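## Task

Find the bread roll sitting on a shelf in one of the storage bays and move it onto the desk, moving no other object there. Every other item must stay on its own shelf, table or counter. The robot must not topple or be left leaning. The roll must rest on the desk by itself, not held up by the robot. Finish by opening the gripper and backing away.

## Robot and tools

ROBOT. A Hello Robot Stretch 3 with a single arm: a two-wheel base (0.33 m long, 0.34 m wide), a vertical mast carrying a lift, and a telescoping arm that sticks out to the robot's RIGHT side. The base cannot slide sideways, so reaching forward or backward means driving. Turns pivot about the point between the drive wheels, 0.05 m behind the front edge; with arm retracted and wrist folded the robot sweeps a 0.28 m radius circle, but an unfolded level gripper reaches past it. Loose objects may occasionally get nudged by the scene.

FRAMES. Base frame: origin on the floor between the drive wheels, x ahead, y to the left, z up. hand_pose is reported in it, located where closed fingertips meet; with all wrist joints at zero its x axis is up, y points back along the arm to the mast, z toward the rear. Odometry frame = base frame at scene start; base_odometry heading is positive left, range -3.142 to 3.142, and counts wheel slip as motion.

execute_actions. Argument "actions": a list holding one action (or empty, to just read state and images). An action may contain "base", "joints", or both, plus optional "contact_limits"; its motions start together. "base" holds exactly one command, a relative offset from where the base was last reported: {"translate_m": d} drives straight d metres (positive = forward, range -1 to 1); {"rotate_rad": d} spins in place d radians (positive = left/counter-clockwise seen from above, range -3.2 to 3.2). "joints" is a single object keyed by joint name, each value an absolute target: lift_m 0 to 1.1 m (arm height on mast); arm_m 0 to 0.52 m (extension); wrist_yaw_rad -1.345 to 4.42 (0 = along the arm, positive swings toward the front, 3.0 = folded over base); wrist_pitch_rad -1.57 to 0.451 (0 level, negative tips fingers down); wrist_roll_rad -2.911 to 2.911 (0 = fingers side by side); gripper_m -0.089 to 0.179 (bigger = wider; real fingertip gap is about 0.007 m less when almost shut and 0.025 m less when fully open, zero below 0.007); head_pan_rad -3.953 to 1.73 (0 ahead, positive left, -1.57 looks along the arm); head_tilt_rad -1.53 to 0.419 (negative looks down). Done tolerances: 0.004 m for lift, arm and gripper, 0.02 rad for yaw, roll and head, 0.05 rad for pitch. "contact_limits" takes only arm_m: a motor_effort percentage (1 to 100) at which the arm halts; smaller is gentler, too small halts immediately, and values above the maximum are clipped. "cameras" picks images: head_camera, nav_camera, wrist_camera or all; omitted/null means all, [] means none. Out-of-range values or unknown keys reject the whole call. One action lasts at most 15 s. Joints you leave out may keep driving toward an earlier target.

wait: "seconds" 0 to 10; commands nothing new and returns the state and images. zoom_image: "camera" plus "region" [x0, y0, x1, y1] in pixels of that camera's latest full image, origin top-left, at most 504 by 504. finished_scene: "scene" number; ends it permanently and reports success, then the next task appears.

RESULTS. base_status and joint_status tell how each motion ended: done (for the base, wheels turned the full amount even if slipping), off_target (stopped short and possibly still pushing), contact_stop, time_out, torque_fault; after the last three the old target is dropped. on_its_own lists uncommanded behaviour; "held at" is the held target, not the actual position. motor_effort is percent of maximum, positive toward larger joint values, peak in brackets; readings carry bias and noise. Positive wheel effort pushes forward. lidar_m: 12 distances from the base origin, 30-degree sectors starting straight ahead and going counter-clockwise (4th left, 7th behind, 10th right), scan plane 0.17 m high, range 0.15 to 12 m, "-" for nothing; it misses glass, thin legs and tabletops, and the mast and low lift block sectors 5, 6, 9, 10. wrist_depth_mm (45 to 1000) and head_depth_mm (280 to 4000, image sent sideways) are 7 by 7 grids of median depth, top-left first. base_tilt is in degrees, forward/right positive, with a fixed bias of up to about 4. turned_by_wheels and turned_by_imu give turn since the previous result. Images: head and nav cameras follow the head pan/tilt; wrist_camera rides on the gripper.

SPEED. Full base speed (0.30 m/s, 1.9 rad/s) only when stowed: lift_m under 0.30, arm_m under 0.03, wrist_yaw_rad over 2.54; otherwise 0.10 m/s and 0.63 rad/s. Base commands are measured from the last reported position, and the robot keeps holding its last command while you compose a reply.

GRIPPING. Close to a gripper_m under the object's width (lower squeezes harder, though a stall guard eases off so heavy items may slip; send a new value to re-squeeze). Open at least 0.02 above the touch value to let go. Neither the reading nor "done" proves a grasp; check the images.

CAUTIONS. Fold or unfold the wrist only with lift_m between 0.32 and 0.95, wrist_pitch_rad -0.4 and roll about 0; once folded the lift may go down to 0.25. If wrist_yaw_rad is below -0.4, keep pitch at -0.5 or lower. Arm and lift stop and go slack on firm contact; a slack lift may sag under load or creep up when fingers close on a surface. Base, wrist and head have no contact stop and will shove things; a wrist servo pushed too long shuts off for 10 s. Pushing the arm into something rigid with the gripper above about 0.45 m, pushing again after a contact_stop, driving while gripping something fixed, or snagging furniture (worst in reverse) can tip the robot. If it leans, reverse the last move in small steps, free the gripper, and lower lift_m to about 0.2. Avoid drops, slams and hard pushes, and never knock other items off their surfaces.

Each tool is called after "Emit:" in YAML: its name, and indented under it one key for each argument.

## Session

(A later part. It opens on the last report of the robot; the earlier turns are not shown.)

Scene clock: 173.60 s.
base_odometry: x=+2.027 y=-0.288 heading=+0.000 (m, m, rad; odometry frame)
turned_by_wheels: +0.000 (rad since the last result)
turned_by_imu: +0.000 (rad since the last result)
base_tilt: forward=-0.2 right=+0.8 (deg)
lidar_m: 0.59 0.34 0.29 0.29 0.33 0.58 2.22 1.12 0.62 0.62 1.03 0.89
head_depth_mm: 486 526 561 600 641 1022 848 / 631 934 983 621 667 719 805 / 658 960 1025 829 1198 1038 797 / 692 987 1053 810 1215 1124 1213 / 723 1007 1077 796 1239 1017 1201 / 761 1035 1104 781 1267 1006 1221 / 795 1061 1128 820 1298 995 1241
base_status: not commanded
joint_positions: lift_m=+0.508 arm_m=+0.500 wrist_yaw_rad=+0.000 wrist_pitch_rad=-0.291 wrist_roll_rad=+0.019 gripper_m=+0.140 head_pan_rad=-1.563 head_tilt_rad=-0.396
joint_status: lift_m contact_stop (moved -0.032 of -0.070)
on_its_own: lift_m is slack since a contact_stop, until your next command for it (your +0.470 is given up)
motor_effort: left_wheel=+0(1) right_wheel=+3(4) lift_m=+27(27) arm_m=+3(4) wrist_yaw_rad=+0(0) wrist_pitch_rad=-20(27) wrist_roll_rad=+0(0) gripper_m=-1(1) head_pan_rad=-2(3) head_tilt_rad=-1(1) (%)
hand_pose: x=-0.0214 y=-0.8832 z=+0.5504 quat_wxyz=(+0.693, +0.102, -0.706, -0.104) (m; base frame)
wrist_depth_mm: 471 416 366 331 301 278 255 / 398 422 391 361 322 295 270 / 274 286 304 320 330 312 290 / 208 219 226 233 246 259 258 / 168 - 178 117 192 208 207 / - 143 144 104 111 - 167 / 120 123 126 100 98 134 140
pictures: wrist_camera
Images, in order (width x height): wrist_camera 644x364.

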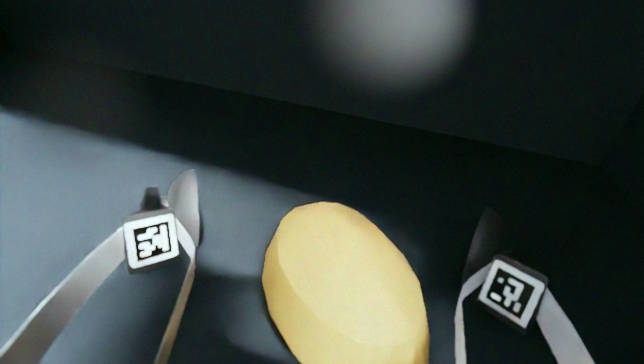

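Overshot slightly; retract a bit and close.

Emit:
execute_actions:
  actions:
    - {"joints":{"arm_m":0.45,"lift_m":0.52}}
  cameras: []

Emit:
execute_actions:
  actions:
    - {"joints":{"gripper_m":0.0}}
  cameras: []

Emit:
execute_actions:
  actions:
    - {"joints":{"lift_m":0.57}}
  cameras: []

Emit:
execute_actions:
  actions:
    - {"joints":{"arm_m":0}}
  cameras: ["wrist_camera"]

Scene clock: 184.30 s.
base_odometry: x=+2.027 y=-0.288 heading=+0.000 (m, m, rad; odometry frame)
turned_by_wheels: +0.000 (rad since the last result)
turned_by_imu: -0.001 (rad since the last result)
base_tilt: forward=-0.2 right=+0.8 (deg)
lidar_m: 0.59 0.34 0.29 0.29 0.33 0.58 2.22 1.12 0.62 0.62 1.03 0.89
head_depth_mm: 485 524 558 599 641 1019 844 / 631 936 981 620 665 721 805 / 661 961 1025 828 1197 1038 802 / 692 980 1054 810 1220 1100 1219 / 726 1009 1077 797 1241 1051 1206 / 760 1037 1100 780 1266 1005 1220 / 797 1062 1127 814 1297 995 1243
base_status: not commanded
joint_positions: lift_m=+0.520 arm_m=+0.450 wrist_yaw_rad=+0.000 wrist_pitch_rad=-0.331 wrist_roll_rad=+0.019 gripper_m=+0.140 head_pan_rad=-1.563 head_tilt_rad=-0.396
joint_status: all done
motor_effort: left_wheel=+0(1) right_wheel=+3(3) lift_m=+32(31) arm_m=-3(1) wrist_yaw_rad=+0(0) wrist_pitch_rad=-7(20) wrist_roll_rad=+0(0) gripper_m=+0(1) head_pan_rad=-2(2) head_tilt_rad=-2(1) (%)
hand_pose: x=-0.0214 y=-0.8298 z=+0.5524 quat_wxyz=(+0.691, +0.116, -0.704, -0.118) (m; base frame)
wrist_depth_mm: 522 475 421 381 346 317 291 / 373 393 424 399 375 338 309 / 266 278 290 306 325 339 293 / 208 215 223 160 239 249 246 / 170 179 180 151 178 204 204 / 148 143 151 151 156 - 168 / 122 126 130 133 136 136 143
pictures: none
No camera images: the call's "cameras" was empty. Leave "cameras" out to get every camera's image.

Scene clock: 186.20 s.
base_odometry: x=+2.027 y=-0.288 heading=+0.000 (m, m, rad; odometry frame)
turned_by_wheels: +0.000 (rad since the last result)
turned_by_imu: +0.000 (rad since the last result)
base_tilt: forward=-0.1 right=+0.9 (deg)
lidar_m: 0.59 0.34 0.29 0.29 0.33 0.58 2.22 1.12 0.62 0.62 1.04 0.89
head_depth_mm: 485 526 559 600 640 1022 845 / 632 934 980 620 665 719 803 / 660 959 1027 829 1199 1035 801 / 690 984 1056 812 1217 1099 1217 / 726 1008 1079 796 1236 1033 1204 / 760 1034 1099 782 1270 1003 1224 / 798 1063 1131 816 1297 997 1247
base_status: not commanded
joint_positions: lift_m=+0.520 arm_m=+0.450 wrist_yaw_rad=+0.000 wrist_pitch_rad=-0.324 wrist_roll_rad=+0.019 gripper_m=+0.001 head_pan_rad=-1.563 head_tilt_rad=-0.396
joint_status: all done
motor_effort: left_wheel=-1(1) right_wheel=+3(3) lift_m=+30(31) arm_m=-3(3) wrist_yaw_rad=+1(0) wrist_pitch_rad=-9(9) wrist_roll_rad=+0(0) gripper_m=-18(100) head_pan_rad=-2(3) head_tilt_rad=-1(1) (%)
hand_pose: x=-0.0215 y=-0.8304 z=+0.5541 quat_wxyz=(+0.692, +0.113, -0.704, -0.115) (m; base frame)
wrist_depth_mm: 531 480 422 379 347 321 290 / 388 408 436 404 374 337 308 / 274 284 299 315 330 345 295 / 211 217 227 159 245 255 250 / 173 178 189 147 200 200 208 / 146 151 150 155 156 165 171 / 126 128 131 134 137 141 145
pictures: none
No camera images: the call's "cameras" was empty. Leave "cameras" out to get every camera's image.

Scene clock: 187.50 s.
base_odometry: x=+2.027 y=-0.288 heading=+0.000 (m, m, rad; odometry frame)
turned_by_wheels: +0.000 (rad since the last result)
turned_by_imu: +0.000 (rad since the last result)
base_tilt: forward=-0.1 right=+0.8 (deg)
lidar_m: 0.59 0.34 0.29 0.29 0.33 0.58 2.23 1.12 0.62 0.62 1.04 0.89
head_depth_mm: 485 522 559 599 639 1021 843 / 633 934 983 621 667 720 802 / 663 958 1031 828 1198 1021 828 / 693 980 1055 813 1216 1135 1209 / 727 1009 1078 794 1240 1017 1203 / 764 1035 1098 780 1271 1003 1219 / 798 1060 1126 816 1294 997 1250
base_status: not commanded
joint_positions: lift_m=+0.570 arm_m=+0.450 wrist_yaw_rad=+0.000 wrist_pitch_rad=-0.368 wrist_roll_rad=+0.019 gripper_m=+0.001 head_pan_rad=-1.563 head_tilt_rad=-0.396
joint_status: all done
motor_effort: left_wheel=-1(1) right_wheel=+3(3) lift_m=+33(35) arm_m=-3(3) wrist_yaw_rad=-2(0) wrist_pitch_rad=+6(9) wrist_roll_rad=+0(0) gripper_m=-18(18) head_pan_rad=-2(2) head_tilt_rad=-1(1) (%)
hand_pose: x=-0.0215 y=-0.8257 z=+0.5938 quat_wxyz=(+0.689, +0.128, -0.701, -0.131) (m; base frame)
wrist_depth_mm: 544 485 422 380 345 317 290 / 454 479 462 421 383 343 310 / 340 350 365 384 390 369 292 / 267 276 289 158 306 318 268 / 221 229 240 147 253 256 242 / 191 195 194 195 202 213 211 / 167 170 172 176 179 184 189
pictures: none
No camera images: the call's "cameras" was empty. Leave "cameras" out to get every camera's image.

Scene clock: 192.00 s.
base_odometry: x=+2.027 y=-0.288 heading=+0.000 (m, m, rad; odometry frame)
turned_by_wheels: +0.000 (rad since the last result)
turned_by_imu: -0.001 (rad since the last result)
base_tilt: forward=-0.2 right=+0.9 (deg)
lidar_m: 0.59 0.34 0.29 0.29 0.33 0.58 2.23 1.12 0.62 0.62 1.03 0.89
head_depth_mm: 486 525 560 601 640 1026 846 / 631 935 986 620 666 723 806 / 662 960 1024 827 1198 1003 834 / 691 984 1055 812 1217 1031 900 / 724 1010 1079 798 1245 1016 1200 / 759 1035 1102 783 1269 1009 1220 / 796 1060 1129 817 1301 997 1254
base_status: not commanded
joint_positions: lift_m=+0.570 arm_m=+0.001 wrist_yaw_rad=+0.000 wrist_pitch_rad=-0.369 wrist_roll_rad=+0.019 gripper_m=+0.001 head_pan_rad=-1.563 head_tilt_rad=-0.396
joint_status: all done
motor_effort: left_wheel=-1(1) right_wheel=+3(3) lift_m=+33(33) arm_m=-3(3) wrist_yaw_rad=+1(0) wrist_pitch_rad=+6(6) wrist_roll_rad=+0(0) gripper_m=-18(18) head_pan_rad=-2(2) head_tilt_rad=-1(2) (%)
hand_pose: x=-0.0215 y=-0.3758 z=+0.5936 quat_wxyz=(+0.689, +0.129, -0.701, -0.131) (m; base frame)
wrist_depth_mm: 659 777 849 781 746 316 283 / 670 537 515 543 581 336 562 / 763 982 - 441 409 359 429 / 813 974 - 159 853 394 354 / 855 871 863 147 466 864 844 / 779 820 785 749 650 771 821 / 691 705 717 709 654 699 678
pictures: wrist_camera
Images, in order (width x height): wrist_camera 644x364.

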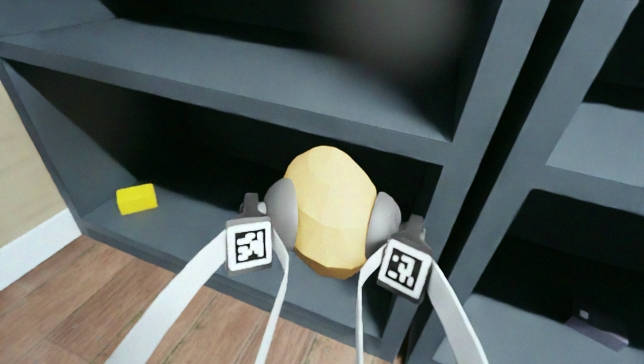

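Got it. Back out.

Emit:
execute_actions:
  actions:
    - {"base":{"translate_m":-1.0}}
  cameras: []

Emit:
execute_actions:
  actions:
    - {"base":{"translate_m":-0.9},"joints":{"lift_m":0.95}}
  cameras: []

Emit:
execute_actions:
  actions:
    - {"base":{"rotate_rad":1.57},"joints":{"head_pan_rad":0,"head_tilt_rad":-0.3}}
  cameras: ["nav_camera"]

Scene clock: 217.70 s.
base_odometry: x=+1.027 y=-0.287 heading=+0.000 (m, m, rad; odometry frame)
turned_by_wheels: +0.000 (rad since the last result)
turned_by_imu: -0.001 (rad since the last result)
base_tilt: forward=-0.2 right=+0.9 (deg)
lidar_m: 1.10 0.63 0.54 0.54 2.20 1.87 1.70 0.97 0.84 0.37 0.95 0.95
head_depth_mm: 660 698 753 808 870 945 1029 / 441 298 317 348 876 973 1070 / 660 727 774 727 387 414 462 / 692 745 797 813 551 446 823 / 713 762 816 797 544 460 817 / 730 783 843 781 536 911 809 / 749 803 867 766 529 931 804
base_status: done
joint_positions: lift_m=+0.570 arm_m=+0.001 wrist_yaw_rad=+0.020 wrist_pitch_rad=-0.369 wrist_roll_rad=+0.019 gripper_m=+0.001 head_pan_rad=-1.563 head_tilt_rad=-0.396
joint_status: not commanded
on_its_own: wrist_yaw_rad is at rest, and its effort (-24) is outside its rest range (-12 to +12)
motor_effort: left_wheel=+1(4) right_wheel=-3(3) lift_m=+33(34) arm_m=-3(3) wrist_yaw_rad=-24(23) wrist_pitch_rad=+6(6) wrist_roll_rad=+0(0) gripper_m=-20(21) head_pan_rad=-2(2) head_tilt_rad=-1(1) (%)
hand_pose: x=-0.0170 y=-0.3758 z=+0.5936 quat_wxyz=(+0.690, +0.136, -0.700, -0.124) (m; base frame)
wrist_depth_mm: 662 704 639 572 522 97 88 / 461 491 504 555 539 103 97 / 345 354 371 387 390 111 491 / 284 278 292 158 293 122 544 / 789 263 244 147 146 138 590 / 691 716 704 210 168 699 646 / 644 621 633 649 199 759 694
pictures: none
No camera images: the call's "cameras" was empty. Leave "cameras" out to get every camera's image.

Scene clock: 227.87 s.
base_odometry: x=+0.127 y=-0.287 heading=+0.000 (m, m, rad; odometry frame)
turned_by_wheels: +0.000 (rad since the last result)
turned_by_imu: +0.038 (rad since the last result)
base_tilt: forward=-0.3 right=+0.8 (deg)
lidar_m: 1.50 1.17 2.33 1.98 1.18 1.02 1.02 0.66 0.58 0.58 0.69 0.86
head_depth_mm: 452 480 512 548 590 632 - / 463 494 528 565 610 656 - / 476 507 543 584 631 677 - / 488 522 560 603 655 689 - / 503 537 578 624 678 743 827 / 516 554 595 646 705 775 864 / 532 572 617 670 733 812 906
base_status: done
joint_positions: lift_m=+0.950 arm_m=+0.000 wrist_yaw_rad=+0.000 wrist_pitch_rad=-0.374 wrist_roll_rad=+0.014 gripper_m=+0.000 head_pan_rad=-1.564 head_tilt_rad=-0.399
joint_status: all done
motor_effort: left_wheel=+1(23) right_wheel=+1(41) lift_m=+33(37) arm_m=+0(3) wrist_yaw_rad=+0(100) wrist_pitch_rad=+8(58) wrist_roll_rad=+2(10) gripper_m=-3(34) head_pan_rad=-2(3) head_tilt_rad=+0(2) (%)
hand_pose: x=-0.0214 y=-0.3749 z=+0.9723 quat_wxyz=(+0.690, +0.131, -0.699, -0.133) (m; base frame)
wrist_depth_mm: 507 434 380 334 297 273 248 / 583 488 424 368 327 292 264 / 679 558 468 404 357 317 283 / 752 660 536 444 389 342 304 / 817 768 626 - 421 377 332 / 845 976 730 589 477 416 359 / 904 - 875 696 565 465 400
pictures: none
No camera images: the call's "cameras" was empty. Leave "cameras" out to get every camera's image.

Scene clock: 231.33 s.
base_odometry: x=+0.127 y=-0.287 heading=+1.569 (m, m, rad; odometry frame)
turned_by_wheels: +1.570 (rad since the last result)
turned_by_imu: +1.579 (rad since the last result)
base_tilt: forward=-0.3 right=+0.9 (deg)
lidar_m: 1.97 1.19 1.02 1.02 0.66 0.58 0.58 0.69 0.86 1.51 1.17 2.33
head_depth_mm: 3460 3663 3895 3710 2790 1984 1545 / 3602 3732 3914 - 2740 1966 1530 / 3682 3830 3942 3916 2675 1948 1514 / 3322 3731 3692 3459 2670 1911 1515 / 2519 2724 2840 3181 2626 1912 1485 / 1991 2119 2239 2343 2395 1874 1475 / 1652 1737 1825 1911 2021 1858 1463
base_status: done
joint_positions: lift_m=+0.950 arm_m=+0.000 wrist_yaw_rad=+0.000 wrist_pitch_rad=-0.374 wrist_roll_rad=+0.014 gripper_m=+0.000 head_pan_rad=-0.007 head_tilt_rad=-0.310
joint_status: all done
motor_effort: left_wheel=-2(5) right_wheel=+3(6) lift_m=+33(33) arm_m=+1(0) wrist_yaw_rad=-1(0) wrist_pitch_rad=+8(8) wrist_roll_rad=+2(2) gripper_m=-3(3) head_pan_rad=+2(25) head_tilt_rad=+3(13) (%)
hand_pose: x=-0.0214 y=-0.3749 z=+0.9723 quat_wxyz=(+0.690, +0.131, -0.699, -0.133) (m; base frame)
wrist_depth_mm: 954 834 - - - - 460 / - 910 - - - - 476 / - - - - - - 519 / - - - - - 919 547 / - - - - - 688 604 / - - - - - 756 654 / - - - - - 830 733
pictures: nav_camera (sideways: a quarter turn counterclockwise sets it upright)
Images, in order (width x height): nav_camera 672x504.

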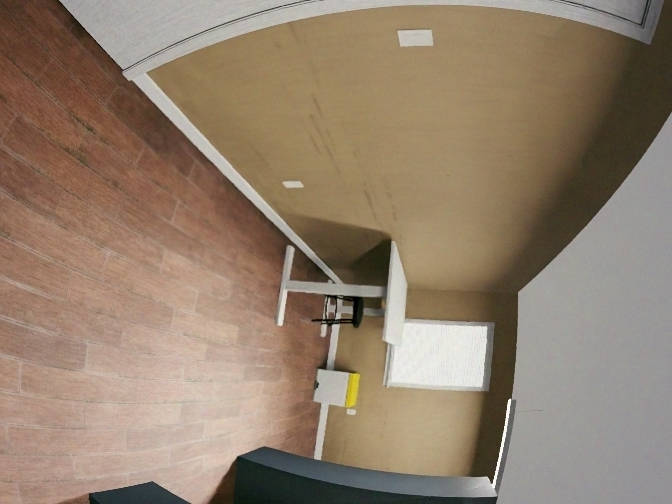

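Likely dropped it. Look.

Emit:
execute_actions:
  actions:
    - {"joints":{"head_pan_rad":-1.6,"head_tilt_rad":-0.6}}
  cameras: ["nav_camera"]

Scene clock: 237.47 s.
base_odometry: x=+0.127 y=-0.287 heading=+1.569 (m, m, rad; odometry frame)
turned_by_wheels: +0.000 (rad since the last result)
turned_by_imu: -0.001 (rad since the last result)
base_tilt: forward=-0.3 right=+0.8 (deg)
lidar_m: 1.98 1.18 1.02 1.02 0.66 0.58 0.58 0.69 0.86 1.51 1.17 2.33
head_depth_mm: 2174 2324 1686 940 985 - - / 2250 2465 2723 2288 1921 - - / 2323 2544 2814 2342 1883 - - / 2350 2602 2856 2300 - - - / 1956 2174 2460 2276 1827 1437 1219 / 1558 1677 1838 2007 1755 1441 1210 / 1280 1366 1473 1590 1644 1409 1201
base_status: not commanded
joint_positions: lift_m=+0.950 arm_m=+0.000 wrist_yaw_rad=+0.000 wrist_pitch_rad=-0.374 wrist_roll_rad=+0.014 gripper_m=+0.000 head_pan_rad=-1.593 head_tilt_rad=-0.593
joint_status: all done
motor_effort: left_wheel=-1(2) right_wheel=+3(3) lift_m=+33(33) arm_m=+0(0) wrist_yaw_rad=+1(1) wrist_pitch_rad=+8(8) wrist_roll_rad=+2(2) gripper_m=-2(3) head_pan_rad=-2(26) head_tilt_rad=-3(19) (%)
hand_pose: x=-0.0214 y=-0.3749 z=+0.9723 quat_wxyz=(+0.690, +0.131, -0.699, -0.133) (m; base frame)
wrist_depth_mm: 944 851 - - - - 459 / - 927 - - - - 481 / - - - - - - 517 / - - - - - 928 559 / - - - - - 676 607 / - - - - - 754 661 / - - - - - 856 728
pictures: nav_camera (sideways: a quarter turn counterclockwise sets it upright)
Images, in order (width x height): nav_camera 672x504.

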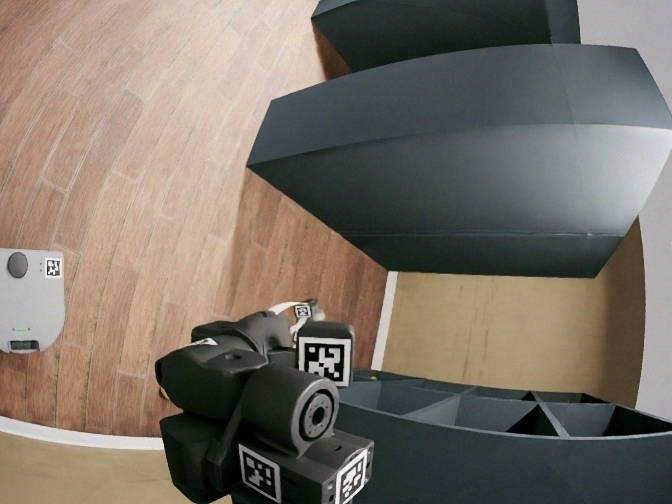

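Emit:
execute_actions:
  actions:
    - {"base":{"rotate_rad":-1.57}}
  cameras: []

Emit:
execute_actions:
  actions:
    - {"base":{"rotate_rad":0.0},"joints":{"wrist_yaw_rad":3.0,"wrist_pitch_rad":-0.4,"lift_m":0.9}}
  cameras: []

Emit:
execute_actions:
  actions:
    - {"base":{"translate_m":0.9}}
  cameras: ["nav_camera"]

Scene clock: 251.97 s.
base_odometry: x=+0.127 y=-0.287 heading=+0.000 (m, m, rad; odometry frame)
turned_by_wheels: -1.570 (rad since the last result)
turned_by_imu: -1.580 (rad since the last result)
base_tilt: forward=-0.1 right=+0.8 (deg)
lidar_m: 1.51 1.17 2.32 1.98 1.18 1.02 1.02 0.66 0.58 0.58 0.69 0.86
head_depth_mm: 447 489 540 602 656 - - / 458 503 555 622 672 - - / 469 516 572 642 717 - - / 481 530 589 664 - - - / 493 546 608 687 783 940 1135 / 507 561 629 712 827 979 1154 / 520 578 650 742 862 1031 1173
base_status: done
joint_positions: lift_m=+0.950 arm_m=+0.000 wrist_yaw_rad=+0.000 wrist_pitch_rad=-0.374 wrist_roll_rad=+0.014 gripper_m=+0.000 head_pan_rad=-1.593 head_tilt_rad=-0.593
joint_status: not commanded
motor_effort: left_wheel=+4(6) right_wheel=-2(6) lift_m=+33(33) arm_m=+0(1) wrist_yaw_rad=-1(1) wrist_pitch_rad=+8(8) wrist_roll_rad=+2(2) gripper_m=-3(3) head_pan_rad=-2(3) head_tilt_rad=-3(2) (%)
hand_pose: x=-0.0214 y=-0.3749 z=+0.9723 quat_wxyz=(+0.690, +0.131, -0.699, -0.133) (m; base frame)
wrist_depth_mm: 508 441 379 335 300 272 246 / 581 490 418 365 322 291 264 / 675 560 467 407 354 313 283 / 735 656 527 444 388 342 308 / 815 789 626 - 425 375 334 / 865 978 736 603 480 411 365 / 865 - 893 691 567 458 396
pictures: none
No camera images: the call's "cameras" was empty. Leave "cameras" out to get every camera's image.

Scene clock: 254.47 s.
base_odometry: x=+0.127 y=-0.287 heading=+0.000 (m, m, rad; odometry frame)
turned_by_wheels: +0.000 (rad since the last result)
turned_by_imu: +0.000 (rad since the last result)
base_tilt: forward=-0.2 right=+0.8 (deg)
lidar_m: 1.51 1.17 2.32 1.98 1.18 1.02 1.02 0.66 0.58 0.58 0.69 0.86
head_depth_mm: 447 489 540 602 680 751 - / 458 503 556 621 705 773 - / 470 516 573 641 730 825 - / 482 529 590 664 759 864 - / 494 545 610 687 794 908 - / 506 561 628 712 827 944 - / 519 578 651 743 864 1031 1184
base_status: done
joint_positions: lift_m=+0.900 arm_m=+0.000 wrist_yaw_rad=+2.998 wrist_pitch_rad=-0.414 wrist_roll_rad=+0.015 gripper_m=+0.000 head_pan_rad=-1.593 head_tilt_rad=-0.593
joint_status: all done
motor_effort: left_wheel=+3(3) right_wheel=-2(2) lift_m=+21(30) arm_m=+1(1) wrist_yaw_rad=+3(4) wrist_pitch_rad=+5(9) wrist_roll_rad=+1(2) gripper_m=-3(3) head_pan_rad=-2(2) head_tilt_rad=-2(2) (%)
hand_pose: x=+0.0110 y=+0.0774 z=+0.9139 quat_wxyz=(+0.196, +0.705, +0.094, +0.675) (m; base frame)
wrist_depth_mm: 985 - - - - - - / - - - - - - - / - - - - - - - / - - - - - - - / - - - - - - - / - - - - - - - / - - - - - - -
pictures: none
No camera images: the call's "cameras" was empty. Leave "cameras" out to get every camera's image.

Scene clock: 264.70 s.
base_odometry: x=+1.027 y=-0.287 heading=+0.000 (m, m, rad; odometry frame)
turned_by_wheels: +0.000 (rad since the last result)
turned_by_imu: -0.002 (rad since the last result)
base_tilt: forward=-0.2 right=+0.8 (deg)
lidar_m: 1.01 0.61 0.53 3.42 2.16 1.88 1.61 0.96 0.38 0.38 0.98 0.94
head_depth_mm: 287 700 803 891 1011 1108 - / 653 316 344 399 1039 1144 - / 682 751 784 524 454 522 - / 701 771 766 543 959 884 - / 719 793 752 535 974 875 - / 737 819 737 527 993 869 - / 758 839 723 520 1012 833 1081
base_status: done
joint_positions: lift_m=+0.900 arm_m=+0.000 wrist_yaw_rad=+2.998 wrist_pitch_rad=-0.414 wrist_roll_rad=+0.015 gripper_m=+0.000 head_pan_rad=-1.593 head_tilt_rad=-0.593
joint_status: not commanded
motor_effort: left_wheel=+3(6) right_wheel=-3(3) lift_m=+20(20) arm_m=+0(1) wrist_yaw_rad=+3(2) wrist_pitch_rad=+4(4) wrist_roll_rad=+1(1) gripper_m=-3(3) head_pan_rad=-3(3) head_tilt_rad=-3(2) (%)
hand_pose: x=+0.0109 y=+0.0774 z=+0.9139 quat_wxyz=(+0.195, +0.705, +0.094, +0.675) (m; base frame)
wrist_depth_mm: - - - - 520 483 447 / - - - - 569 529 491 / - - - - 623 571 536 / - - - - 703 646 591 / - - - - 764 689 641 / - - - - 897 817 734 / 1000 970 998 - - 938 823
pictures: nav_camera (sideways: a quarter turn counterclockwise sets it upright)
Images, in order (width x height): nav_camera 672x504.

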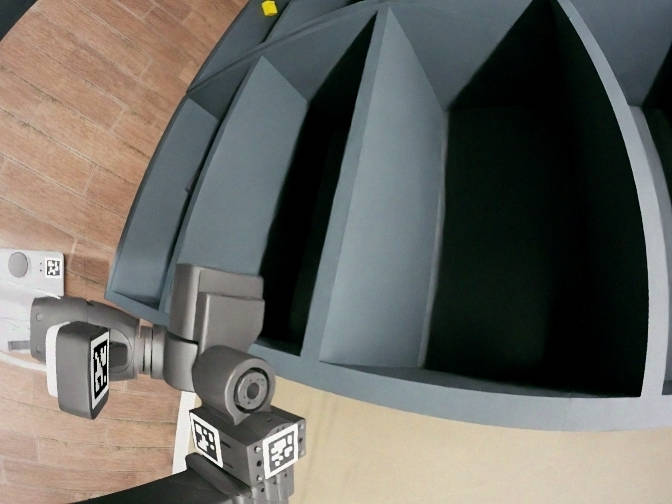

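Emit:
execute_actions:
  actions:
    - {"joints":{"head_pan_rad":-2.8,"head_tilt_rad":-0.9}}
  cameras: ["nav_camera"]

Scene clock: 274.07 s.
base_odometry: x=+1.027 y=-0.287 heading=+0.000 (m, m, rad; odometry frame)
turned_by_wheels: +0.000 (rad since the last result)
turned_by_imu: -0.001 (rad since the last result)
base_tilt: forward=-0.3 right=+0.7 (deg)
lidar_m: 1.01 0.61 0.53 3.42 2.16 1.88 1.61 0.96 0.38 0.38 0.98 0.94
head_depth_mm: 1701 1905 2021 - - - 1094 / 1757 2058 2014 1728 - - 1094 / 1500 1842 1975 1644 1491 - 1122 / 1298 1532 1817 1652 1495 - - / 1136 1326 1569 1629 - - - / 1012 1164 1345 1538 - 1185 1109 / 918 1027 1180 1359 - 1195 1106
base_status: not commanded
joint_positions: lift_m=+0.900 arm_m=+0.000 wrist_yaw_rad=+2.998 wrist_pitch_rad=-0.414 wrist_roll_rad=+0.015 gripper_m=+0.000 head_pan_rad=-2.793 head_tilt_rad=-0.889
joint_status: all done
motor_effort: left_wheel=+3(3) right_wheel=-2(2) lift_m=+20(20) arm_m=+0(1) wrist_yaw_rad=+4(3) wrist_pitch_rad=+4(4) wrist_roll_rad=+1(1) gripper_m=-3(3) head_pan_rad=-3(26) head_tilt_rad=-4(19) (%)
hand_pose: x=+0.0109 y=+0.0774 z=+0.9139 quat_wxyz=(+0.195, +0.705, +0.094, +0.675) (m; base frame)
wrist_depth_mm: - - - - 525 474 450 / - - - - 564 520 490 / - - - - 614 576 531 / - - - - 698 643 575 / - - - - 793 704 644 / - - - - 886 804 710 / - - 998 - - 956 827
pictures: nav_camera (sideways: a quarter turn counterclockwise sets it upright)
Images, in order (width x height): nav_camera 672x504.

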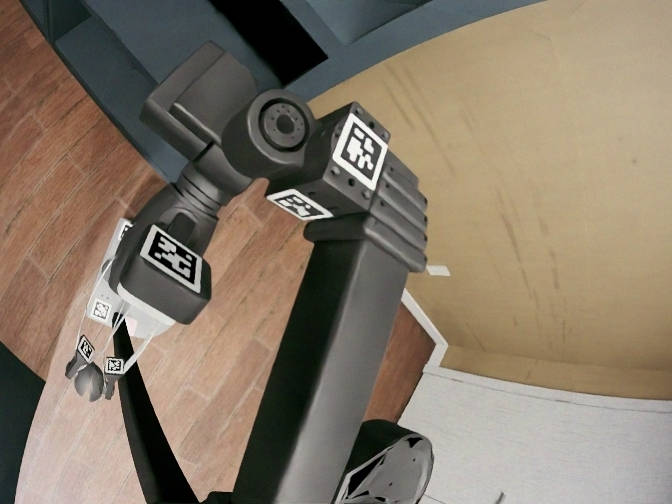

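Not visible. Lower the arm and look into cells.

Emit:
execute_actions:
  actions:
    - {"base":{"translate_m":0.3},"joints":{"lift_m":0.3,"head_pan_rad":-1.9,"head_tilt_rad":-0.5}}
  cameras: ["nav_camera"]

Scene clock: 286.20 s.
base_odometry: x=+1.327 y=-0.287 heading=+0.000 (m, m, rad; odometry frame)
turned_by_wheels: +0.000 (rad since the last result)
turned_by_imu: -0.001 (rad since the last result)
base_tilt: forward=-0.2 right=+0.9 (deg)
lidar_m: 0.85 0.51 0.45 0.45 0.53 2.16 1.78 0.53 0.54 0.91 0.74 1.56
head_depth_mm: 629 622 613 596 569 654 1290 / 754 809 832 654 702 785 773 / 759 826 883 642 1010 927 809 / 753 822 878 633 1046 918 800 / 750 814 872 622 1035 912 774 / 743 810 863 613 1057 901 767 / 738 803 851 602 1042 896 760
base_status: done
joint_positions: lift_m=+0.300 arm_m=+0.000 wrist_yaw_rad=+2.998 wrist_pitch_rad=-0.414 wrist_roll_rad=+0.015 gripper_m=+0.000 head_pan_rad=-1.907 head_tilt_rad=-0.508
joint_status: all done
motor_effort: left_wheel=+3(6) right_wheel=-2(3) lift_m=+20(20) arm_m=+1(1) wrist_yaw_rad=+2(3) wrist_pitch_rad=+5(5) wrist_roll_rad=+1(1) gripper_m=-3(3) head_pan_rad=+2(26) head_tilt_rad=+3(21) (%)
hand_pose: x=+0.0109 y=+0.0773 z=+0.3138 quat_wxyz=(+0.196, +0.705, +0.094, +0.675) (m; base frame)
wrist_depth_mm: - - 501 465 433 406 380 / - - 539 514 478 441 412 / 789 839 613 574 535 481 447 / 645 677 656 636 589 541 491 / 539 553 - - 600 591 553 / 478 - - - 503 523 530 / - - - - 444 446 462
pictures: nav_camera (sideways: a quarter turn counterclockwise sets it upright)
Images, in order (width x height): nav_camera 672x504.

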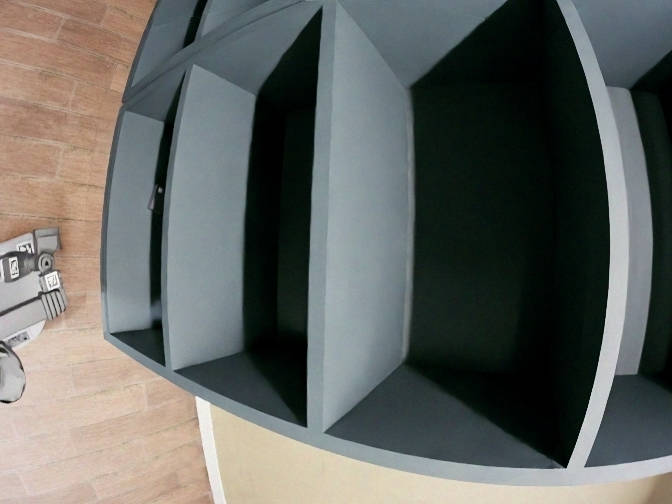

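Emit:
execute_actions:
  actions:
    - {"joints":{"head_pan_rad":-3.1,"head_tilt_rad":-0.8}}
  cameras: ["nav_camera"]

Scene clock: 292.80 s.
base_odometry: x=+1.327 y=-0.287 heading=+0.000 (m, m, rad; odometry frame)
turned_by_wheels: +0.000 (rad since the last result)
turned_by_imu: -0.001 (rad since the last result)
base_tilt: forward=-0.2 right=+0.9 (deg)
lidar_m: 0.85 0.51 0.45 0.45 0.53 2.16 1.78 0.53 0.54 0.92 0.74 1.56
head_depth_mm: 1801 2020 2232 1863 1544 1333 1162 / 1868 2088 2266 1845 1538 1317 1153 / 1935 2185 2295 1821 1522 1313 1171 / 2007 2275 2246 1799 1514 1296 1177 / 1991 2223 2209 1781 1500 1290 1147 / 1623 1813 2001 1766 1490 1273 1119 / 1367 1507 1653 1704 1472 1266 1110
base_status: not commanded
joint_positions: lift_m=+0.300 arm_m=+0.000 wrist_yaw_rad=+2.998 wrist_pitch_rad=-0.414 wrist_roll_rad=+0.015 gripper_m=+0.000 head_pan_rad=-3.093 head_tilt_rad=-0.790
joint_status: all done
motor_effort: left_wheel=+3(3) right_wheel=-2(3) lift_m=+20(20) arm_m=+0(1) wrist_yaw_rad=+3(2) wrist_pitch_rad=+5(4) wrist_roll_rad=+1(1) gripper_m=-3(3) head_pan_rad=-2(26) head_tilt_rad=-4(18) (%)
hand_pose: x=+0.0109 y=+0.0773 z=+0.3138 quat_wxyz=(+0.196, +0.705, +0.094, +0.675) (m; base frame)
wrist_depth_mm: - - 484 464 438 403 382 / - - 548 518 475 441 414 / 799 808 615 576 529 482 455 / 639 654 663 638 585 540 491 / 541 555 - - 595 586 547 / 479 - - - 509 520 536 / - - - - 438 452 463
pictures: nav_camera (sideways: a quarter turn counterclockwise sets it upright)
Images, in order (width x height): nav_camera 672x504.

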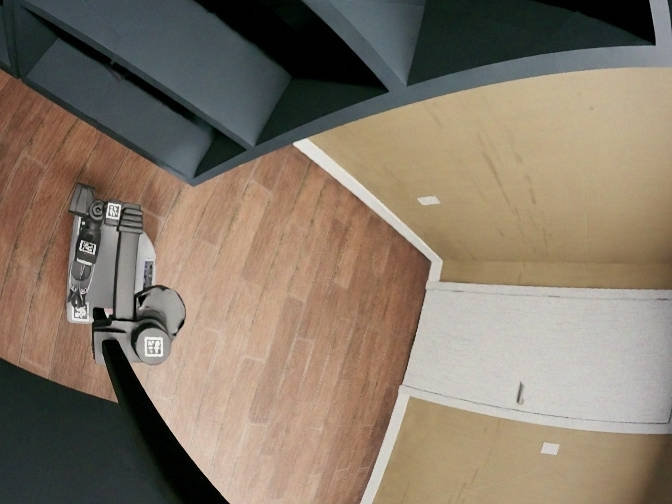

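Emit:
execute_actions:
  actions:
    - {"base":{"translate_m":-0.9},"joints":{"head_pan_rad":-1.57,"head_tilt_rad":-0.7}}
  cameras: ["nav_camera"]

Scene clock: 303.43 s.
base_odometry: x=+0.427 y=-0.287 heading=+0.000 (m, m, rad; odometry frame)
turned_by_wheels: +0.000 (rad since the last result)
turned_by_imu: +0.000 (rad since the last result)
base_tilt: forward=-0.3 right=+0.8 (deg)
lidar_m: 1.34 0.91 1.21 2.52 1.51 1.31 1.28 0.76 0.67 0.67 0.64 0.60
head_depth_mm: 524 582 657 752 872 1051 1173 / 539 601 679 779 911 1105 1187 / 554 620 702 807 951 1167 1181 / 570 639 727 845 1006 1244 1166 / 586 659 754 879 1054 1265 1163 / 603 681 783 916 1110 1289 1150 / 622 705 814 963 1161 1291 1139
base_status: done
joint_positions: lift_m=+0.300 arm_m=+0.000 wrist_yaw_rad=+2.999 wrist_pitch_rad=-0.414 wrist_roll_rad=+0.015 gripper_m=+0.000 head_pan_rad=-1.577 head_tilt_rad=-0.705
joint_status: all done
motor_effort: left_wheel=+3(5) right_wheel=-2(9) lift_m=+20(21) arm_m=+1(0) wrist_yaw_rad=+1(3) wrist_pitch_rad=+5(4) wrist_roll_rad=+1(1) gripper_m=-3(3) head_pan_rad=+2(26) head_tilt_rad=+2(10) (%)
hand_pose: x=+0.0108 y=+0.0773 z=+0.3138 quat_wxyz=(+0.196, +0.705, +0.094, +0.675) (m; base frame)
wrist_depth_mm: - - - - - - - / - - - - - - 969 / 798 815 864 874 940 968 899 / 653 665 714 708 733 760 762 / 545 552 - - 609 620 649 / 486 - - - 508 516 538 / - - - - 445 450 463
pictures: nav_camera (sideways: a quarter turn counterclockwise sets it upright)
Images, in order (width x height): nav_camera 672x504.

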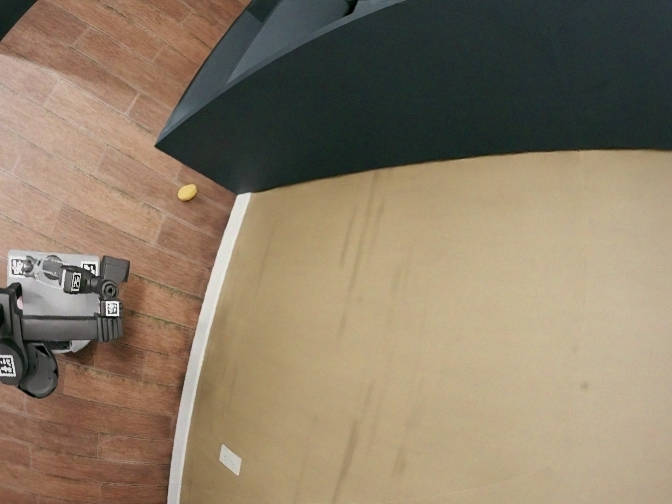

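Emit:
execute_actions:
  actions:
    - {"base":{"translate_m":0.3},"joints":{"lift_m":0.4}}
  cameras: []

Emit:
execute_actions:
  actions:
    - {"joints":{"wrist_yaw_rad":0,"gripper_m":0.15}}
  cameras: []

Emit:
execute_actions:
  actions:
    - {"joints":{"wrist_pitch_rad":-1.5,"arm_m":0.2}}
  cameras: ["wrist_camera","nav_camera"]

Scene clock: 315.67 s.
base_odometry: x=+0.727 y=-0.287 heading=+0.000 (m, m, rad; odometry frame)
turned_by_wheels: +0.000 (rad since the last result)
turned_by_imu: -0.001 (rad since the last result)
base_tilt: forward=-0.3 right=+0.8 (deg)
lidar_m: 1.18 0.71 0.68 2.59 1.84 1.59 1.44 0.86 0.76 0.53 0.40 1.19
head_depth_mm: 597 665 749 850 993 1193 1197 / 614 684 775 885 1042 1261 1183 / 631 706 799 923 1087 1294 1177 / 650 727 827 962 1137 1303 1168 / 638 717 820 946 1121 1292 1159 / 516 568 630 707 801 927 1087 / 428 464 503 551 610 691 932
base_status: done
joint_positions: lift_m=+0.400 arm_m=+0.000 wrist_yaw_rad=+2.999 wrist_pitch_rad=-0.415 wrist_roll_rad=+0.015 gripper_m=+0.000 head_pan_rad=-1.577 head_tilt_rad=-0.705
joint_status: all done
motor_effort: left_wheel=+3(8) right_wheel=-3(5) lift_m=+33(35) arm_m=+0(0) wrist_yaw_rad=+1(2) wrist_pitch_rad=+5(5) wrist_roll_rad=+1(1) gripper_m=-3(3) head_pan_rad=+2(2) head_tilt_rad=+2(2) (%)
hand_pose: x=+0.0107 y=+0.0773 z=+0.4131 quat_wxyz=(+0.196, +0.705, +0.095, +0.675) (m; base frame)
wrist_depth_mm: - - - - - - 529 / - - - - - 895 571 / 981 - - - - 774 608 / 785 808 887 905 911 751 696 / 681 685 - - 739 768 719 / 572 580 593 599 618 654 653 / 509 536 - 541 547 561 568
pictures: none
No camera images: the call's "cameras" was empty. Leave "cameras" out to get every camera's image.

Scene clock: 318.17 s.
base_odometry: x=+0.727 y=-0.287 heading=+0.000 (m, m, rad; odometry frame)
turned_by_wheels: +0.000 (rad since the last result)
turned_by_imu: +0.000 (rad since the last result)
base_tilt: forward=-0.3 right=+0.7 (deg)
lidar_m: 1.17 0.71 0.68 2.58 1.83 1.60 1.44 0.86 0.76 0.53 0.40 1.19
head_depth_mm: 596 665 744 857 998 1190 1192 / 614 685 775 884 1041 1253 1184 / 631 706 800 924 1090 1281 1176 / 649 727 829 963 1143 1308 1168 / 637 716 819 949 1122 1294 1162 / 516 568 630 705 803 928 1091 / 427 462 503 552 609 690 933
base_status: not commanded
joint_positions: lift_m=+0.400 arm_m=+0.000 wrist_yaw_rad=+0.002 wrist_pitch_rad=-0.415 wrist_roll_rad=+0.015 gripper_m=+0.150 head_pan_rad=-1.577 head_tilt_rad=-0.705
joint_status: all done
motor_effort: left_wheel=+3(3) right_wheel=-2(2) lift_m=+33(33) arm_m=+0(0) wrist_yaw_rad=-1(0) wrist_pitch_rad=+5(5) wrist_roll_rad=+1(1) gripper_m=+0(100) head_pan_rad=+2(2) head_tilt_rad=+2(2) (%)
hand_pose: x=-0.0210 y=-0.3700 z=+0.4131 quat_wxyz=(+0.687, +0.145, -0.697, -0.146) (m; base frame)
wrist_depth_mm: 196 240 335 487 453 412 381 / 203 252 361 541 504 443 404 / 211 268 391 620 556 490 434 / 222 275 437 664 609 536 476 / 233 - 487 699 664 575 520 / 239 329 526 621 625 - 557 / 415 343 517 522 546 548 571
pictures: none
No camera images: the call's "cameras" was empty. Leave "cameras" out to get every camera's image.

Scene clock: 320.87 s.
base_odometry: x=+0.727 y=-0.287 heading=+0.000 (m, m, rad; odometry frame)
turned_by_wheels: +0.000 (rad since the last result)
turned_by_imu: +0.000 (rad since the last result)
base_tilt: forward=-0.3 right=+1.0 (deg)
lidar_m: 1.17 0.71 0.68 2.59 1.83 1.59 1.44 0.86 0.76 0.53 0.40 1.19
head_depth_mm: 599 665 750 854 995 1189 1200 / 613 686 775 887 1039 1260 1187 / 630 705 800 923 1089 1288 1185 / 648 728 825 959 1141 1314 - / 639 717 819 949 1122 1315 1161 / 515 568 629 705 805 930 1086 / 427 463 504 551 609 689 935
base_status: not commanded
joint_positions: lift_m=+0.400 arm_m=+0.200 wrist_yaw_rad=+0.000 wrist_pitch_rad=-1.493 wrist_roll_rad=+0.015 gripper_m=+0.150 head_pan_rad=-1.577 head_tilt_rad=-0.705
joint_status: all done
motor_effort: left_wheel=+3(3) right_wheel=-2(2) lift_m=+33(33) arm_m=+4(8) wrist_yaw_rad=+0(2) wrist_pitch_rad=-3(5) wrist_roll_rad=+1(1) gripper_m=+0(0) head_pan_rad=+2(2) head_tilt_rad=+2(2) (%)
hand_pose: x=-0.0216 y=-0.3407 z=+0.2811 quat_wxyz=(+0.515, +0.477, -0.523, -0.484) (m; base frame)
wrist_depth_mm: 199 259 407 411 408 400 392 / 213 284 434 422 420 407 397 / 239 361 447 437 430 417 408 / 481 476 460 449 440 430 420 / 490 - 474 469 454 449 431 / 519 515 496 470 473 - 447 / 530 522 510 - - 472 458
pictures: nav_camera (sideways: a quarter turn counterclockwise sets it upright), wrist_camera
Images, in order (width x height): nav_camera 672x504, wrist_camera 644x364.

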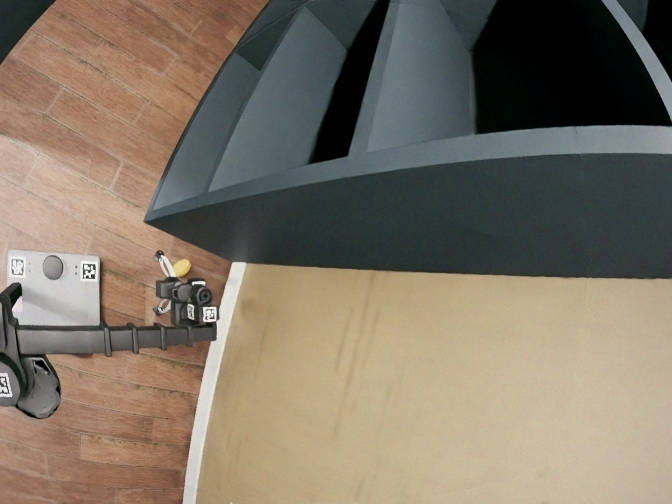

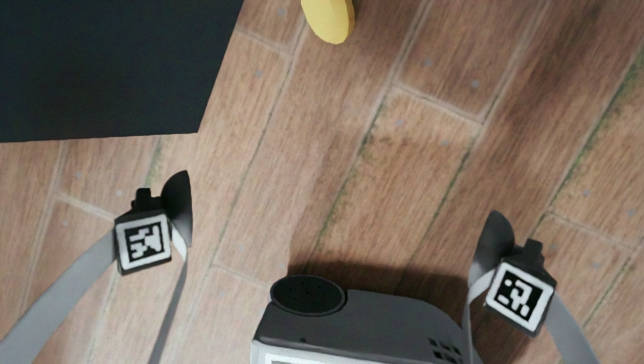

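Emit:
execute_actions:
  actions:
    - {"joints":{"arm_m":0.45,"lift_m":0.2}}
  cameras: ["wrist_camera"]

Scene clock: 328.50 s.
base_odometry: x=+0.727 y=-0.287 heading=+0.000 (m, m, rad; odometry frame)
turned_by_wheels: +0.000 (rad since the last result)
turned_by_imu: -0.001 (rad since the last result)
base_tilt: forward=-0.3 right=+0.9 (deg)
lidar_m: 1.18 0.71 0.68 2.59 1.83 1.60 1.44 0.86 0.76 0.53 0.40 1.19
head_depth_mm: 596 666 748 856 996 1191 1194 / 613 685 775 888 1044 1259 1187 / 631 706 800 919 1087 1286 1184 / 648 728 829 959 1139 - 1170 / 638 716 815 949 1124 1286 1162 / 516 567 630 705 803 929 1090 / 428 462 503 551 608 691 912
base_status: not commanded
joint_positions: lift_m=+0.200 arm_m=+0.450 wrist_yaw_rad=+0.000 wrist_pitch_rad=-1.494 wrist_roll_rad=+0.015 gripper_m=+0.150 head_pan_rad=-1.577 head_tilt_rad=-0.705
joint_status: all done
motor_effort: left_wheel=+3(3) right_wheel=-2(3) lift_m=+20(29) arm_m=+4(2) wrist_yaw_rad=-2(0) wrist_pitch_rad=-2(2) wrist_roll_rad=+1(1) gripper_m=+0(0) head_pan_rad=+2(2) head_tilt_rad=+2(2) (%)
hand_pose: x=-0.0216 y=-0.5903 z=+0.0817 quat_wxyz=(+0.515, +0.477, -0.522, -0.484) (m; base frame)
wrist_depth_mm: 125 158 227 224 220 214 210 / 135 175 234 229 225 220 217 / 144 194 240 236 232 226 222 / 156 208 247 243 240 233 228 / 169 - 253 249 245 239 234 / - 268 265 254 251 - 241 / 219 279 274 266 260 255 249
pictures: wrist_camera
Images, in order (width x height): wrist_camera 644x364.

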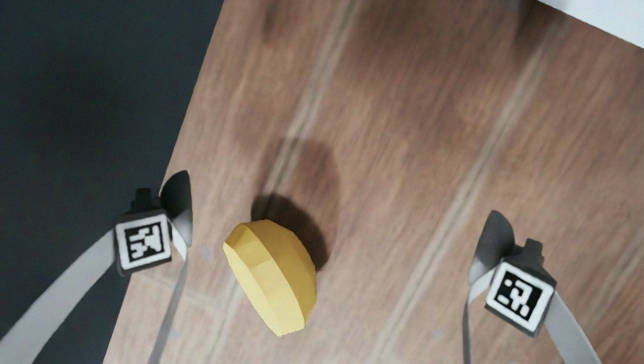

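Emit:
execute_actions:
  actions:
    - {"joints":{"arm_m":0.43,"lift_m":0.135}}
  cameras: []

Emit:
execute_actions:
  actions:
    - {"joints":{"gripper_m":0.0}}
  cameras: []

Emit:
execute_actions:
  actions:
    - {"joints":{"lift_m":0.9,"arm_m":0}}
  cameras: ["wrist_camera"]

Scene clock: 337.50 s.
base_odometry: x=+0.727 y=-0.287 heading=+0.000 (m, m, rad; odometry frame)
turned_by_wheels: +0.000 (rad since the last result)
turned_by_imu: -0.001 (rad since the last result)
base_tilt: forward=-0.2 right=+0.9 (deg)
lidar_m: 1.18 0.71 0.68 2.58 1.83 1.59 1.44 0.86 0.76 0.53 0.40 1.19
head_depth_mm: 598 665 748 854 994 1191 1199 / 612 686 771 887 1043 1256 1180 / 631 705 799 919 1087 1285 1182 / 647 727 828 958 1147 1303 1165 / 639 717 817 949 1124 1304 1155 / 515 567 630 707 801 927 1090 / 427 463 503 550 608 689 909
base_status: not commanded
joint_positions: lift_m=+0.135 arm_m=+0.430 wrist_yaw_rad=+0.000 wrist_pitch_rad=-1.494 wrist_roll_rad=+0.015 gripper_m=+0.150 head_pan_rad=-1.577 head_tilt_rad=-0.705
joint_status: all done
motor_effort: left_wheel=+3(3) right_wheel=-2(2) lift_m=+20(21) arm_m=-3(0) wrist_yaw_rad=+0(1) wrist_pitch_rad=-2(2) wrist_roll_rad=+1(1) gripper_m=+0(0) head_pan_rad=+2(2) head_tilt_rad=+2(2) (%)
hand_pose: x=-0.0216 y=-0.5708 z=+0.0167 quat_wxyz=(+0.515, +0.477, -0.522, -0.485) (m; base frame)
wrist_depth_mm: 131 165 165 162 159 156 152 / 140 172 170 167 163 159 157 / 150 178 176 170 168 164 161 / 163 184 181 177 173 169 165 / 179 - 182 182 178 173 170 / - 197 147 185 183 - 174 / 208 205 151 191 190 185 178
pictures: none
No camera images: the call's "cameras" was empty. Leave "cameras" out to get every camera's image.

Scene clock: 339.97 s.
base_odometry: x=+0.727 y=-0.287 heading=+0.000 (m, m, rad; odometry frame)
turned_by_wheels: +0.000 (rad since the last result)
turned_by_imu: +0.004 (rad since the last result)
base_tilt: forward=-0.1 right=+0.8 (deg)
lidar_m: 1.17 0.70 0.68 2.59 1.83 1.59 1.43 0.86 0.76 0.52 0.40 1.19
head_depth_mm: 600 665 748 854 996 1190 1197 / 617 686 774 889 1040 1252 1187 / 633 709 802 922 1084 1280 1183 / 652 731 830 959 1143 1311 1167 / 637 713 813 943 1118 1289 1150 / 513 562 625 701 798 920 1089 / 425 460 501 548 606 686 940
base_status: not commanded
joint_positions: lift_m=+0.136 arm_m=+0.430 wrist_yaw_rad=+0.000 wrist_pitch_rad=-1.503 wrist_roll_rad=+0.016 gripper_m=+0.002 head_pan_rad=-1.577 head_tilt_rad=-0.705
joint_status: all done
motor_effort: left_wheel=+1(3) right_wheel=+0(2) lift_m=+4(20) arm_m=-2(3) wrist_yaw_rad=+0(0) wrist_pitch_rad=+1(2) wrist_roll_rad=+1(1) gripper_m=-34(100) head_pan_rad=+2(2) head_tilt_rad=+2(2) (%)
hand_pose: x=-0.0216 y=-0.5685 z=+0.0174 quat_wxyz=(+0.513, +0.479, -0.520, -0.487) (m; base frame)
wrist_depth_mm: 127 160 170 167 163 160 156 / 137 176 175 171 167 165 160 / 146 183 180 177 172 169 165 / 159 191 186 182 177 174 170 / 174 197 - 186 183 178 175 / 193 204 166 165 189 184 180 / 209 209 164 195 194 190 185
pictures: none
No camera images: the call's "cameras" was empty. Leave "cameras" out to get every camera's image.

Scene clock: 347.77 s.
base_odometry: x=+0.727 y=-0.287 heading=+0.000 (m, m, rad; odometry frame)
turned_by_wheels: +0.000 (rad since the last result)
turned_by_imu: -0.001 (rad since the last result)
base_tilt: forward=-0.2 right=+0.8 (deg)
lidar_m: 1.17 0.70 0.68 2.59 1.83 1.59 1.43 0.86 0.76 0.53 0.40 1.19
head_depth_mm: 598 664 746 853 977 - - / 615 685 772 887 1001 - - / 631 705 801 921 1073 - - / 648 728 828 959 1134 - - / 635 711 807 938 1120 1293 1161 / 509 560 622 697 792 919 1089 / 423 458 498 546 603 684 935
base_status: not commanded
joint_positions: lift_m=+0.900 arm_m=+0.001 wrist_yaw_rad=+0.000 wrist_pitch_rad=-1.494 wrist_roll_rad=+0.016 gripper_m=+0.004 head_pan_rad=-1.577 head_tilt_rad=-0.704
joint_status: all done
motor_effort: left_wheel=+2(2) right_wheel=+0(2) lift_m=+33(36) arm_m=-3(10) wrist_yaw_rad=+0(0) wrist_pitch_rad=-2(5) wrist_roll_rad=+1(1) gripper_m=-1(34) head_pan_rad=+2(2) head_tilt_rad=+2(2) (%)
hand_pose: x=-0.0216 y=-0.1411 z=+0.7811 quat_wxyz=(+0.515, +0.477, -0.522, -0.485) (m; base frame)
wrist_depth_mm: 946 956 827 893 892 861 846 / 981 981 939 945 904 895 875 / - - 987 965 924 901 893 / - - - 965 923 945 907 / - - - - 996 966 945 / - - - - - - 975 / 849 954 - - - - 993
pictures: wrist_camera
Images, in order (width x height): wrist_camera 644x364.

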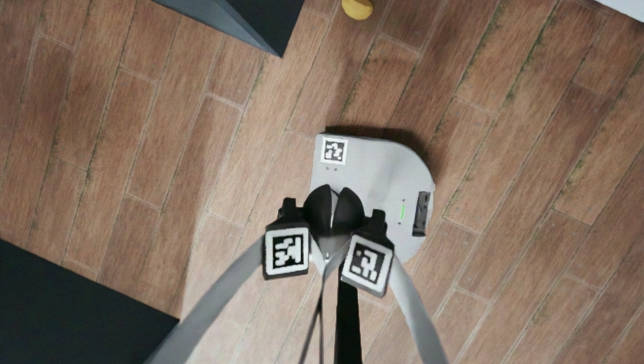

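Missed. Retry with a view before closing.

Emit:
execute_actions:
  actions:
    - {"joints":{"arm_m":0.4,"lift_m":0.17,"gripper_m":0.15}}
  cameras: ["wrist_camera"]

Scene clock: 361.60 s.
base_odometry: x=+0.727 y=-0.287 heading=+0.000 (m, m, rad; odometry frame)
turned_by_wheels: +0.000 (rad since the last result)
turned_by_imu: -0.002 (rad since the last result)
base_tilt: forward=-0.2 right=+0.9 (deg)
lidar_m: 1.17 0.70 0.68 2.58 1.83 1.59 1.43 0.86 0.76 0.52 0.40 1.18
head_depth_mm: 598 664 747 853 991 1191 1195 / 614 684 771 887 1039 1253 1185 / 631 706 801 922 1085 1287 1185 / 647 728 828 961 1137 1300 1148 / 634 709 807 941 1117 1295 1141 / 508 561 622 696 791 918 1090 / 423 458 498 546 604 684 936
base_status: not commanded
joint_positions: lift_m=+0.170 arm_m=+0.400 wrist_yaw_rad=+0.000 wrist_pitch_rad=-1.494 wrist_roll_rad=+0.016 gripper_m=+0.150 head_pan_rad=-1.577 head_tilt_rad=-0.704
joint_status: all done
motor_effort: left_wheel=+1(1) right_wheel=-1(1) lift_m=+20(29) arm_m=+4(2) wrist_yaw_rad=+0(0) wrist_pitch_rad=-2(2) wrist_roll_rad=+1(1) gripper_m=+1(100) head_pan_rad=+2(2) head_tilt_rad=+1(1) (%)
hand_pose: x=-0.0216 y=-0.5403 z=+0.0517 quat_wxyz=(+0.515, +0.477, -0.522, -0.485) (m; base frame)
wrist_depth_mm: 138 173 200 196 192 187 184 / 146 192 205 200 197 191 189 / 157 212 212 206 203 197 193 / 173 219 218 212 206 203 200 / 187 - 222 187 214 209 206 / - 237 231 172 219 - 211 / 243 248 239 234 228 223 218
pictures: wrist_camera
Images, in order (width x height): wrist_camera 644x364.

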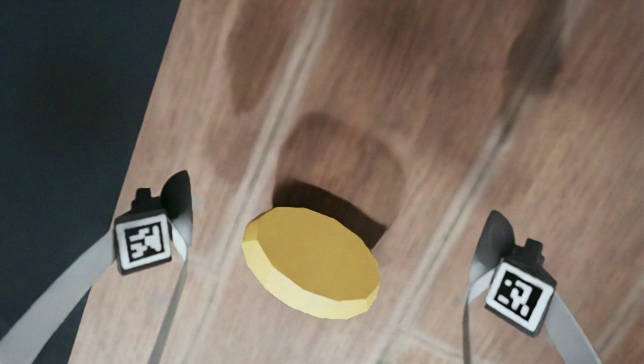

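Centered now.

Emit:
execute_actions:
  actions:
    - {"joints":{"lift_m":0.14}}
  cameras: []

Emit:
execute_actions:
  actions:
    - {"joints":{"gripper_m":0.01}}
  cameras: []

Emit:
execute_actions:
  actions:
    - {"joints":{"lift_m":0.95,"arm_m":0}}
  cameras: ["wrist_camera"]

Scene clock: 369.30 s.
base_odometry: x=+0.727 y=-0.287 heading=+0.000 (m, m, rad; odometry frame)
turned_by_wheels: +0.000 (rad since the last result)
turned_by_imu: -0.001 (rad since the last result)
base_tilt: forward=-0.3 right=+0.8 (deg)
lidar_m: 1.17 0.70 0.68 2.59 1.84 1.60 1.43 0.86 0.76 0.52 0.40 1.19
head_depth_mm: 597 664 746 853 991 1190 1192 / 615 685 774 886 1038 1257 1186 / 631 707 800 923 1082 1287 1178 / 648 728 828 957 1141 1302 1152 / 633 708 807 938 1120 1292 1139 / 510 560 623 698 794 921 1085 / 422 458 497 546 602 684 934
base_status: not commanded
joint_positions: lift_m=+0.140 arm_m=+0.400 wrist_yaw_rad=+0.000 wrist_pitch_rad=-1.494 wrist_roll_rad=+0.016 gripper_m=+0.150 head_pan_rad=-1.577 head_tilt_rad=-0.704
joint_status: all done
motor_effort: left_wheel=+3(2) right_wheel=-1(0) lift_m=+20(23) arm_m=+3(3) wrist_yaw_rad=+0(0) wrist_pitch_rad=-2(2) wrist_roll_rad=+1(1) gripper_m=+0(0) head_pan_rad=+2(2) head_tilt_rad=+2(2) (%)
hand_pose: x=-0.0216 y=-0.5403 z=+0.0217 quat_wxyz=(+0.515, +0.477, -0.522, -0.485) (m; base frame)
wrist_depth_mm: 138 171 170 168 164 161 157 / 146 178 175 171 168 164 162 / 157 184 181 178 173 170 166 / 172 190 186 181 178 173 170 / 187 - 189 183 184 178 175 / - 204 148 149 188 - 181 / 214 209 203 142 194 191 185
pictures: none
No camera images: the call's "cameras" was empty. Leave "cameras" out to get every camera's image.

Scene clock: 371.20 s.
base_odometry: x=+0.727 y=-0.287 heading=+0.000 (m, m, rad; odometry frame)
turned_by_wheels: +0.000 (rad since the last result)
turned_by_imu: +0.000 (rad since the last result)
base_tilt: forward=-0.2 right=+0.8 (deg)
lidar_m: 1.17 0.71 0.68 2.58 1.83 1.59 1.42 0.86 0.76 0.52 0.40 1.18
head_depth_mm: 598 663 748 853 993 1188 1194 / 615 685 774 887 1037 1254 1184 / 633 707 803 921 1089 1282 1184 / 650 729 828 962 1142 1298 1145 / 634 709 808 943 1115 1295 1142 / 509 561 622 697 793 920 1089 / 424 459 500 547 604 686 934
base_status: not commanded
joint_positions: lift_m=+0.140 arm_m=+0.400 wrist_yaw_rad=+0.000 wrist_pitch_rad=-1.498 wrist_roll_rad=+0.016 gripper_m=+0.011 head_pan_rad=-1.577 head_tilt_rad=-0.704
joint_status: all done
motor_effort: left_wheel=+1(2) right_wheel=+0(0) lift_m=+16(20) arm_m=+3(3) wrist_yaw_rad=+0(1) wrist_pitch_rad=-1(2) wrist_roll_rad=+1(1) gripper_m=-20(100) head_pan_rad=+2(2) head_tilt_rad=+2(2) (%)
hand_pose: x=-0.0216 y=-0.5392 z=+0.0219 quat_wxyz=(+0.514, +0.478, -0.521, -0.486) (m; base frame)
wrist_depth_mm: 137 173 173 169 165 162 159 / 145 179 178 174 170 166 163 / 157 186 183 180 175 171 168 / 170 193 187 183 180 175 172 / 187 201 - 188 185 181 178 / 205 206 202 150 191 187 182 / 216 212 207 145 194 192 189
pictures: none
No camera images: the call's "cameras" was empty. Leave "cameras" out to get every camera's image.

Scene clock: 379.40 s.
base_odometry: x=+0.727 y=-0.287 heading=+0.000 (m, m, rad; odometry frame)
turned_by_wheels: +0.000 (rad since the last result)
turned_by_imu: -0.001 (rad since the last result)
base_tilt: forward=-0.2 right=+0.8 (deg)
lidar_m: 1.17 0.71 0.68 2.58 1.82 1.60 1.43 0.86 0.76 0.53 0.40 1.19
head_depth_mm: 598 665 748 839 - - - / 613 688 774 871 - - - / 631 707 800 919 - - - / 649 730 829 958 1078 - - / 633 710 810 939 1101 1262 1176 / 508 560 620 699 792 920 1092 / 423 458 498 546 604 683 939
base_status: not commanded
joint_positions: lift_m=+0.950 arm_m=+0.001 wrist_yaw_rad=+0.000 wrist_pitch_rad=-1.497 wrist_roll_rad=+0.016 gripper_m=+0.010 head_pan_rad=-1.577 head_tilt_rad=-0.704
joint_status: all done
motor_effort: left_wheel=+2(4) right_wheel=+0(5) lift_m=+33(35) arm_m=-3(3) wrist_yaw_rad=+2(1) wrist_pitch_rad=-1(2) wrist_roll_rad=+1(1) gripper_m=+0(20) head_pan_rad=+2(2) head_tilt_rad=+2(2) (%)
hand_pose: x=-0.0216 y=-0.1404 z=+0.8311 quat_wxyz=(+0.514, +0.477, -0.522, -0.485) (m; base frame)
wrist_depth_mm: - 974 860 949 927 902 915 / - - 995 977 956 929 889 / - - 994 - 973 960 939 / - - - - 974 957 942 / - - - - - - 981 / 985 - - - - - - / 853 955 - - - - -
pictures: wrist_camera
Images, in order (width x height): wrist_camera 644x364.

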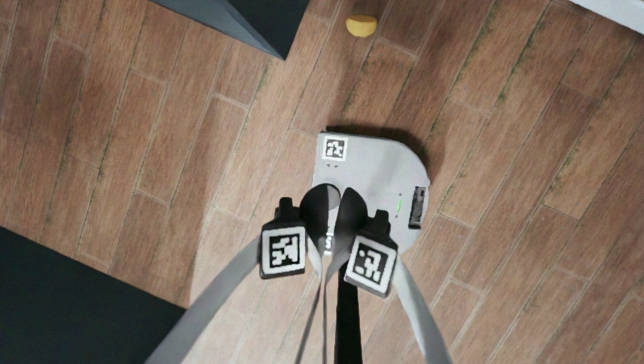

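Emit:
execute_actions:
  actions:
    - {"joints":{"arm_m":0.32,"lift_m":0.145,"gripper_m":0.15}}
  cameras: ["wrist_camera"]

Scene clock: 394.90 s.
base_odometry: x=+0.727 y=-0.287 heading=+0.000 (m, m, rad; odometry frame)
turned_by_wheels: +0.000 (rad since the last result)
turned_by_imu: -0.002 (rad since the last result)
base_tilt: forward=-0.2 right=+0.9 (deg)
lidar_m: 1.17 0.70 0.68 2.58 1.83 1.59 1.43 0.86 0.76 0.52 0.40 1.19
head_depth_mm: 597 664 750 849 993 1187 1196 / 615 685 772 887 1036 1251 1186 / 632 707 800 921 1090 1289 1183 / 650 730 828 961 1137 1319 1123 / 635 711 807 939 1118 1296 1135 / 509 560 621 696 794 920 1091 / 422 459 498 546 604 683 934
base_status: not commanded
joint_positions: lift_m=+0.145 arm_m=+0.320 wrist_yaw_rad=+0.000 wrist_pitch_rad=-1.497 wrist_roll_rad=+0.016 gripper_m=+0.150 head_pan_rad=-1.577 head_tilt_rad=-0.704
joint_status: all done
motor_effort: left_wheel=+2(2) right_wheel=+0(0) lift_m=+20(31) arm_m=+3(6) wrist_yaw_rad=+1(0) wrist_pitch_rad=-2(1) wrist_roll_rad=+1(1) gripper_m=+0(100) head_pan_rad=+2(2) head_tilt_rad=+2(1) (%)
hand_pose: x=-0.0216 y=-0.4596 z=+0.0267 quat_wxyz=(+0.514, +0.477, -0.522, -0.485) (m; base frame)
wrist_depth_mm: 159 178 175 171 167 165 161 / 173 184 180 176 173 169 166 / 187 189 186 181 178 174 171 / 198 195 191 146 149 178 175 / 205 - 198 138 138 183 182 / 212 211 204 200 195 - 186 / 222 218 210 205 201 196 191
pictures: wrist_camera
Images, in order (width x height): wrist_camera 644x364.

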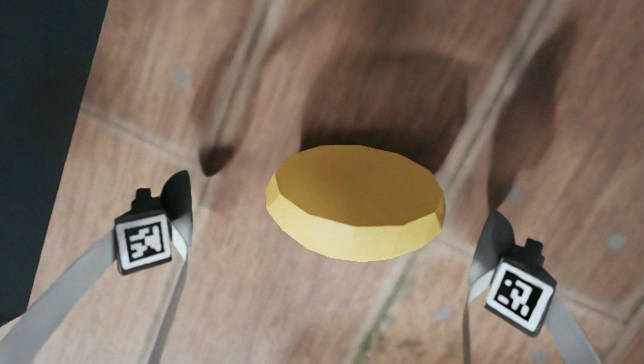

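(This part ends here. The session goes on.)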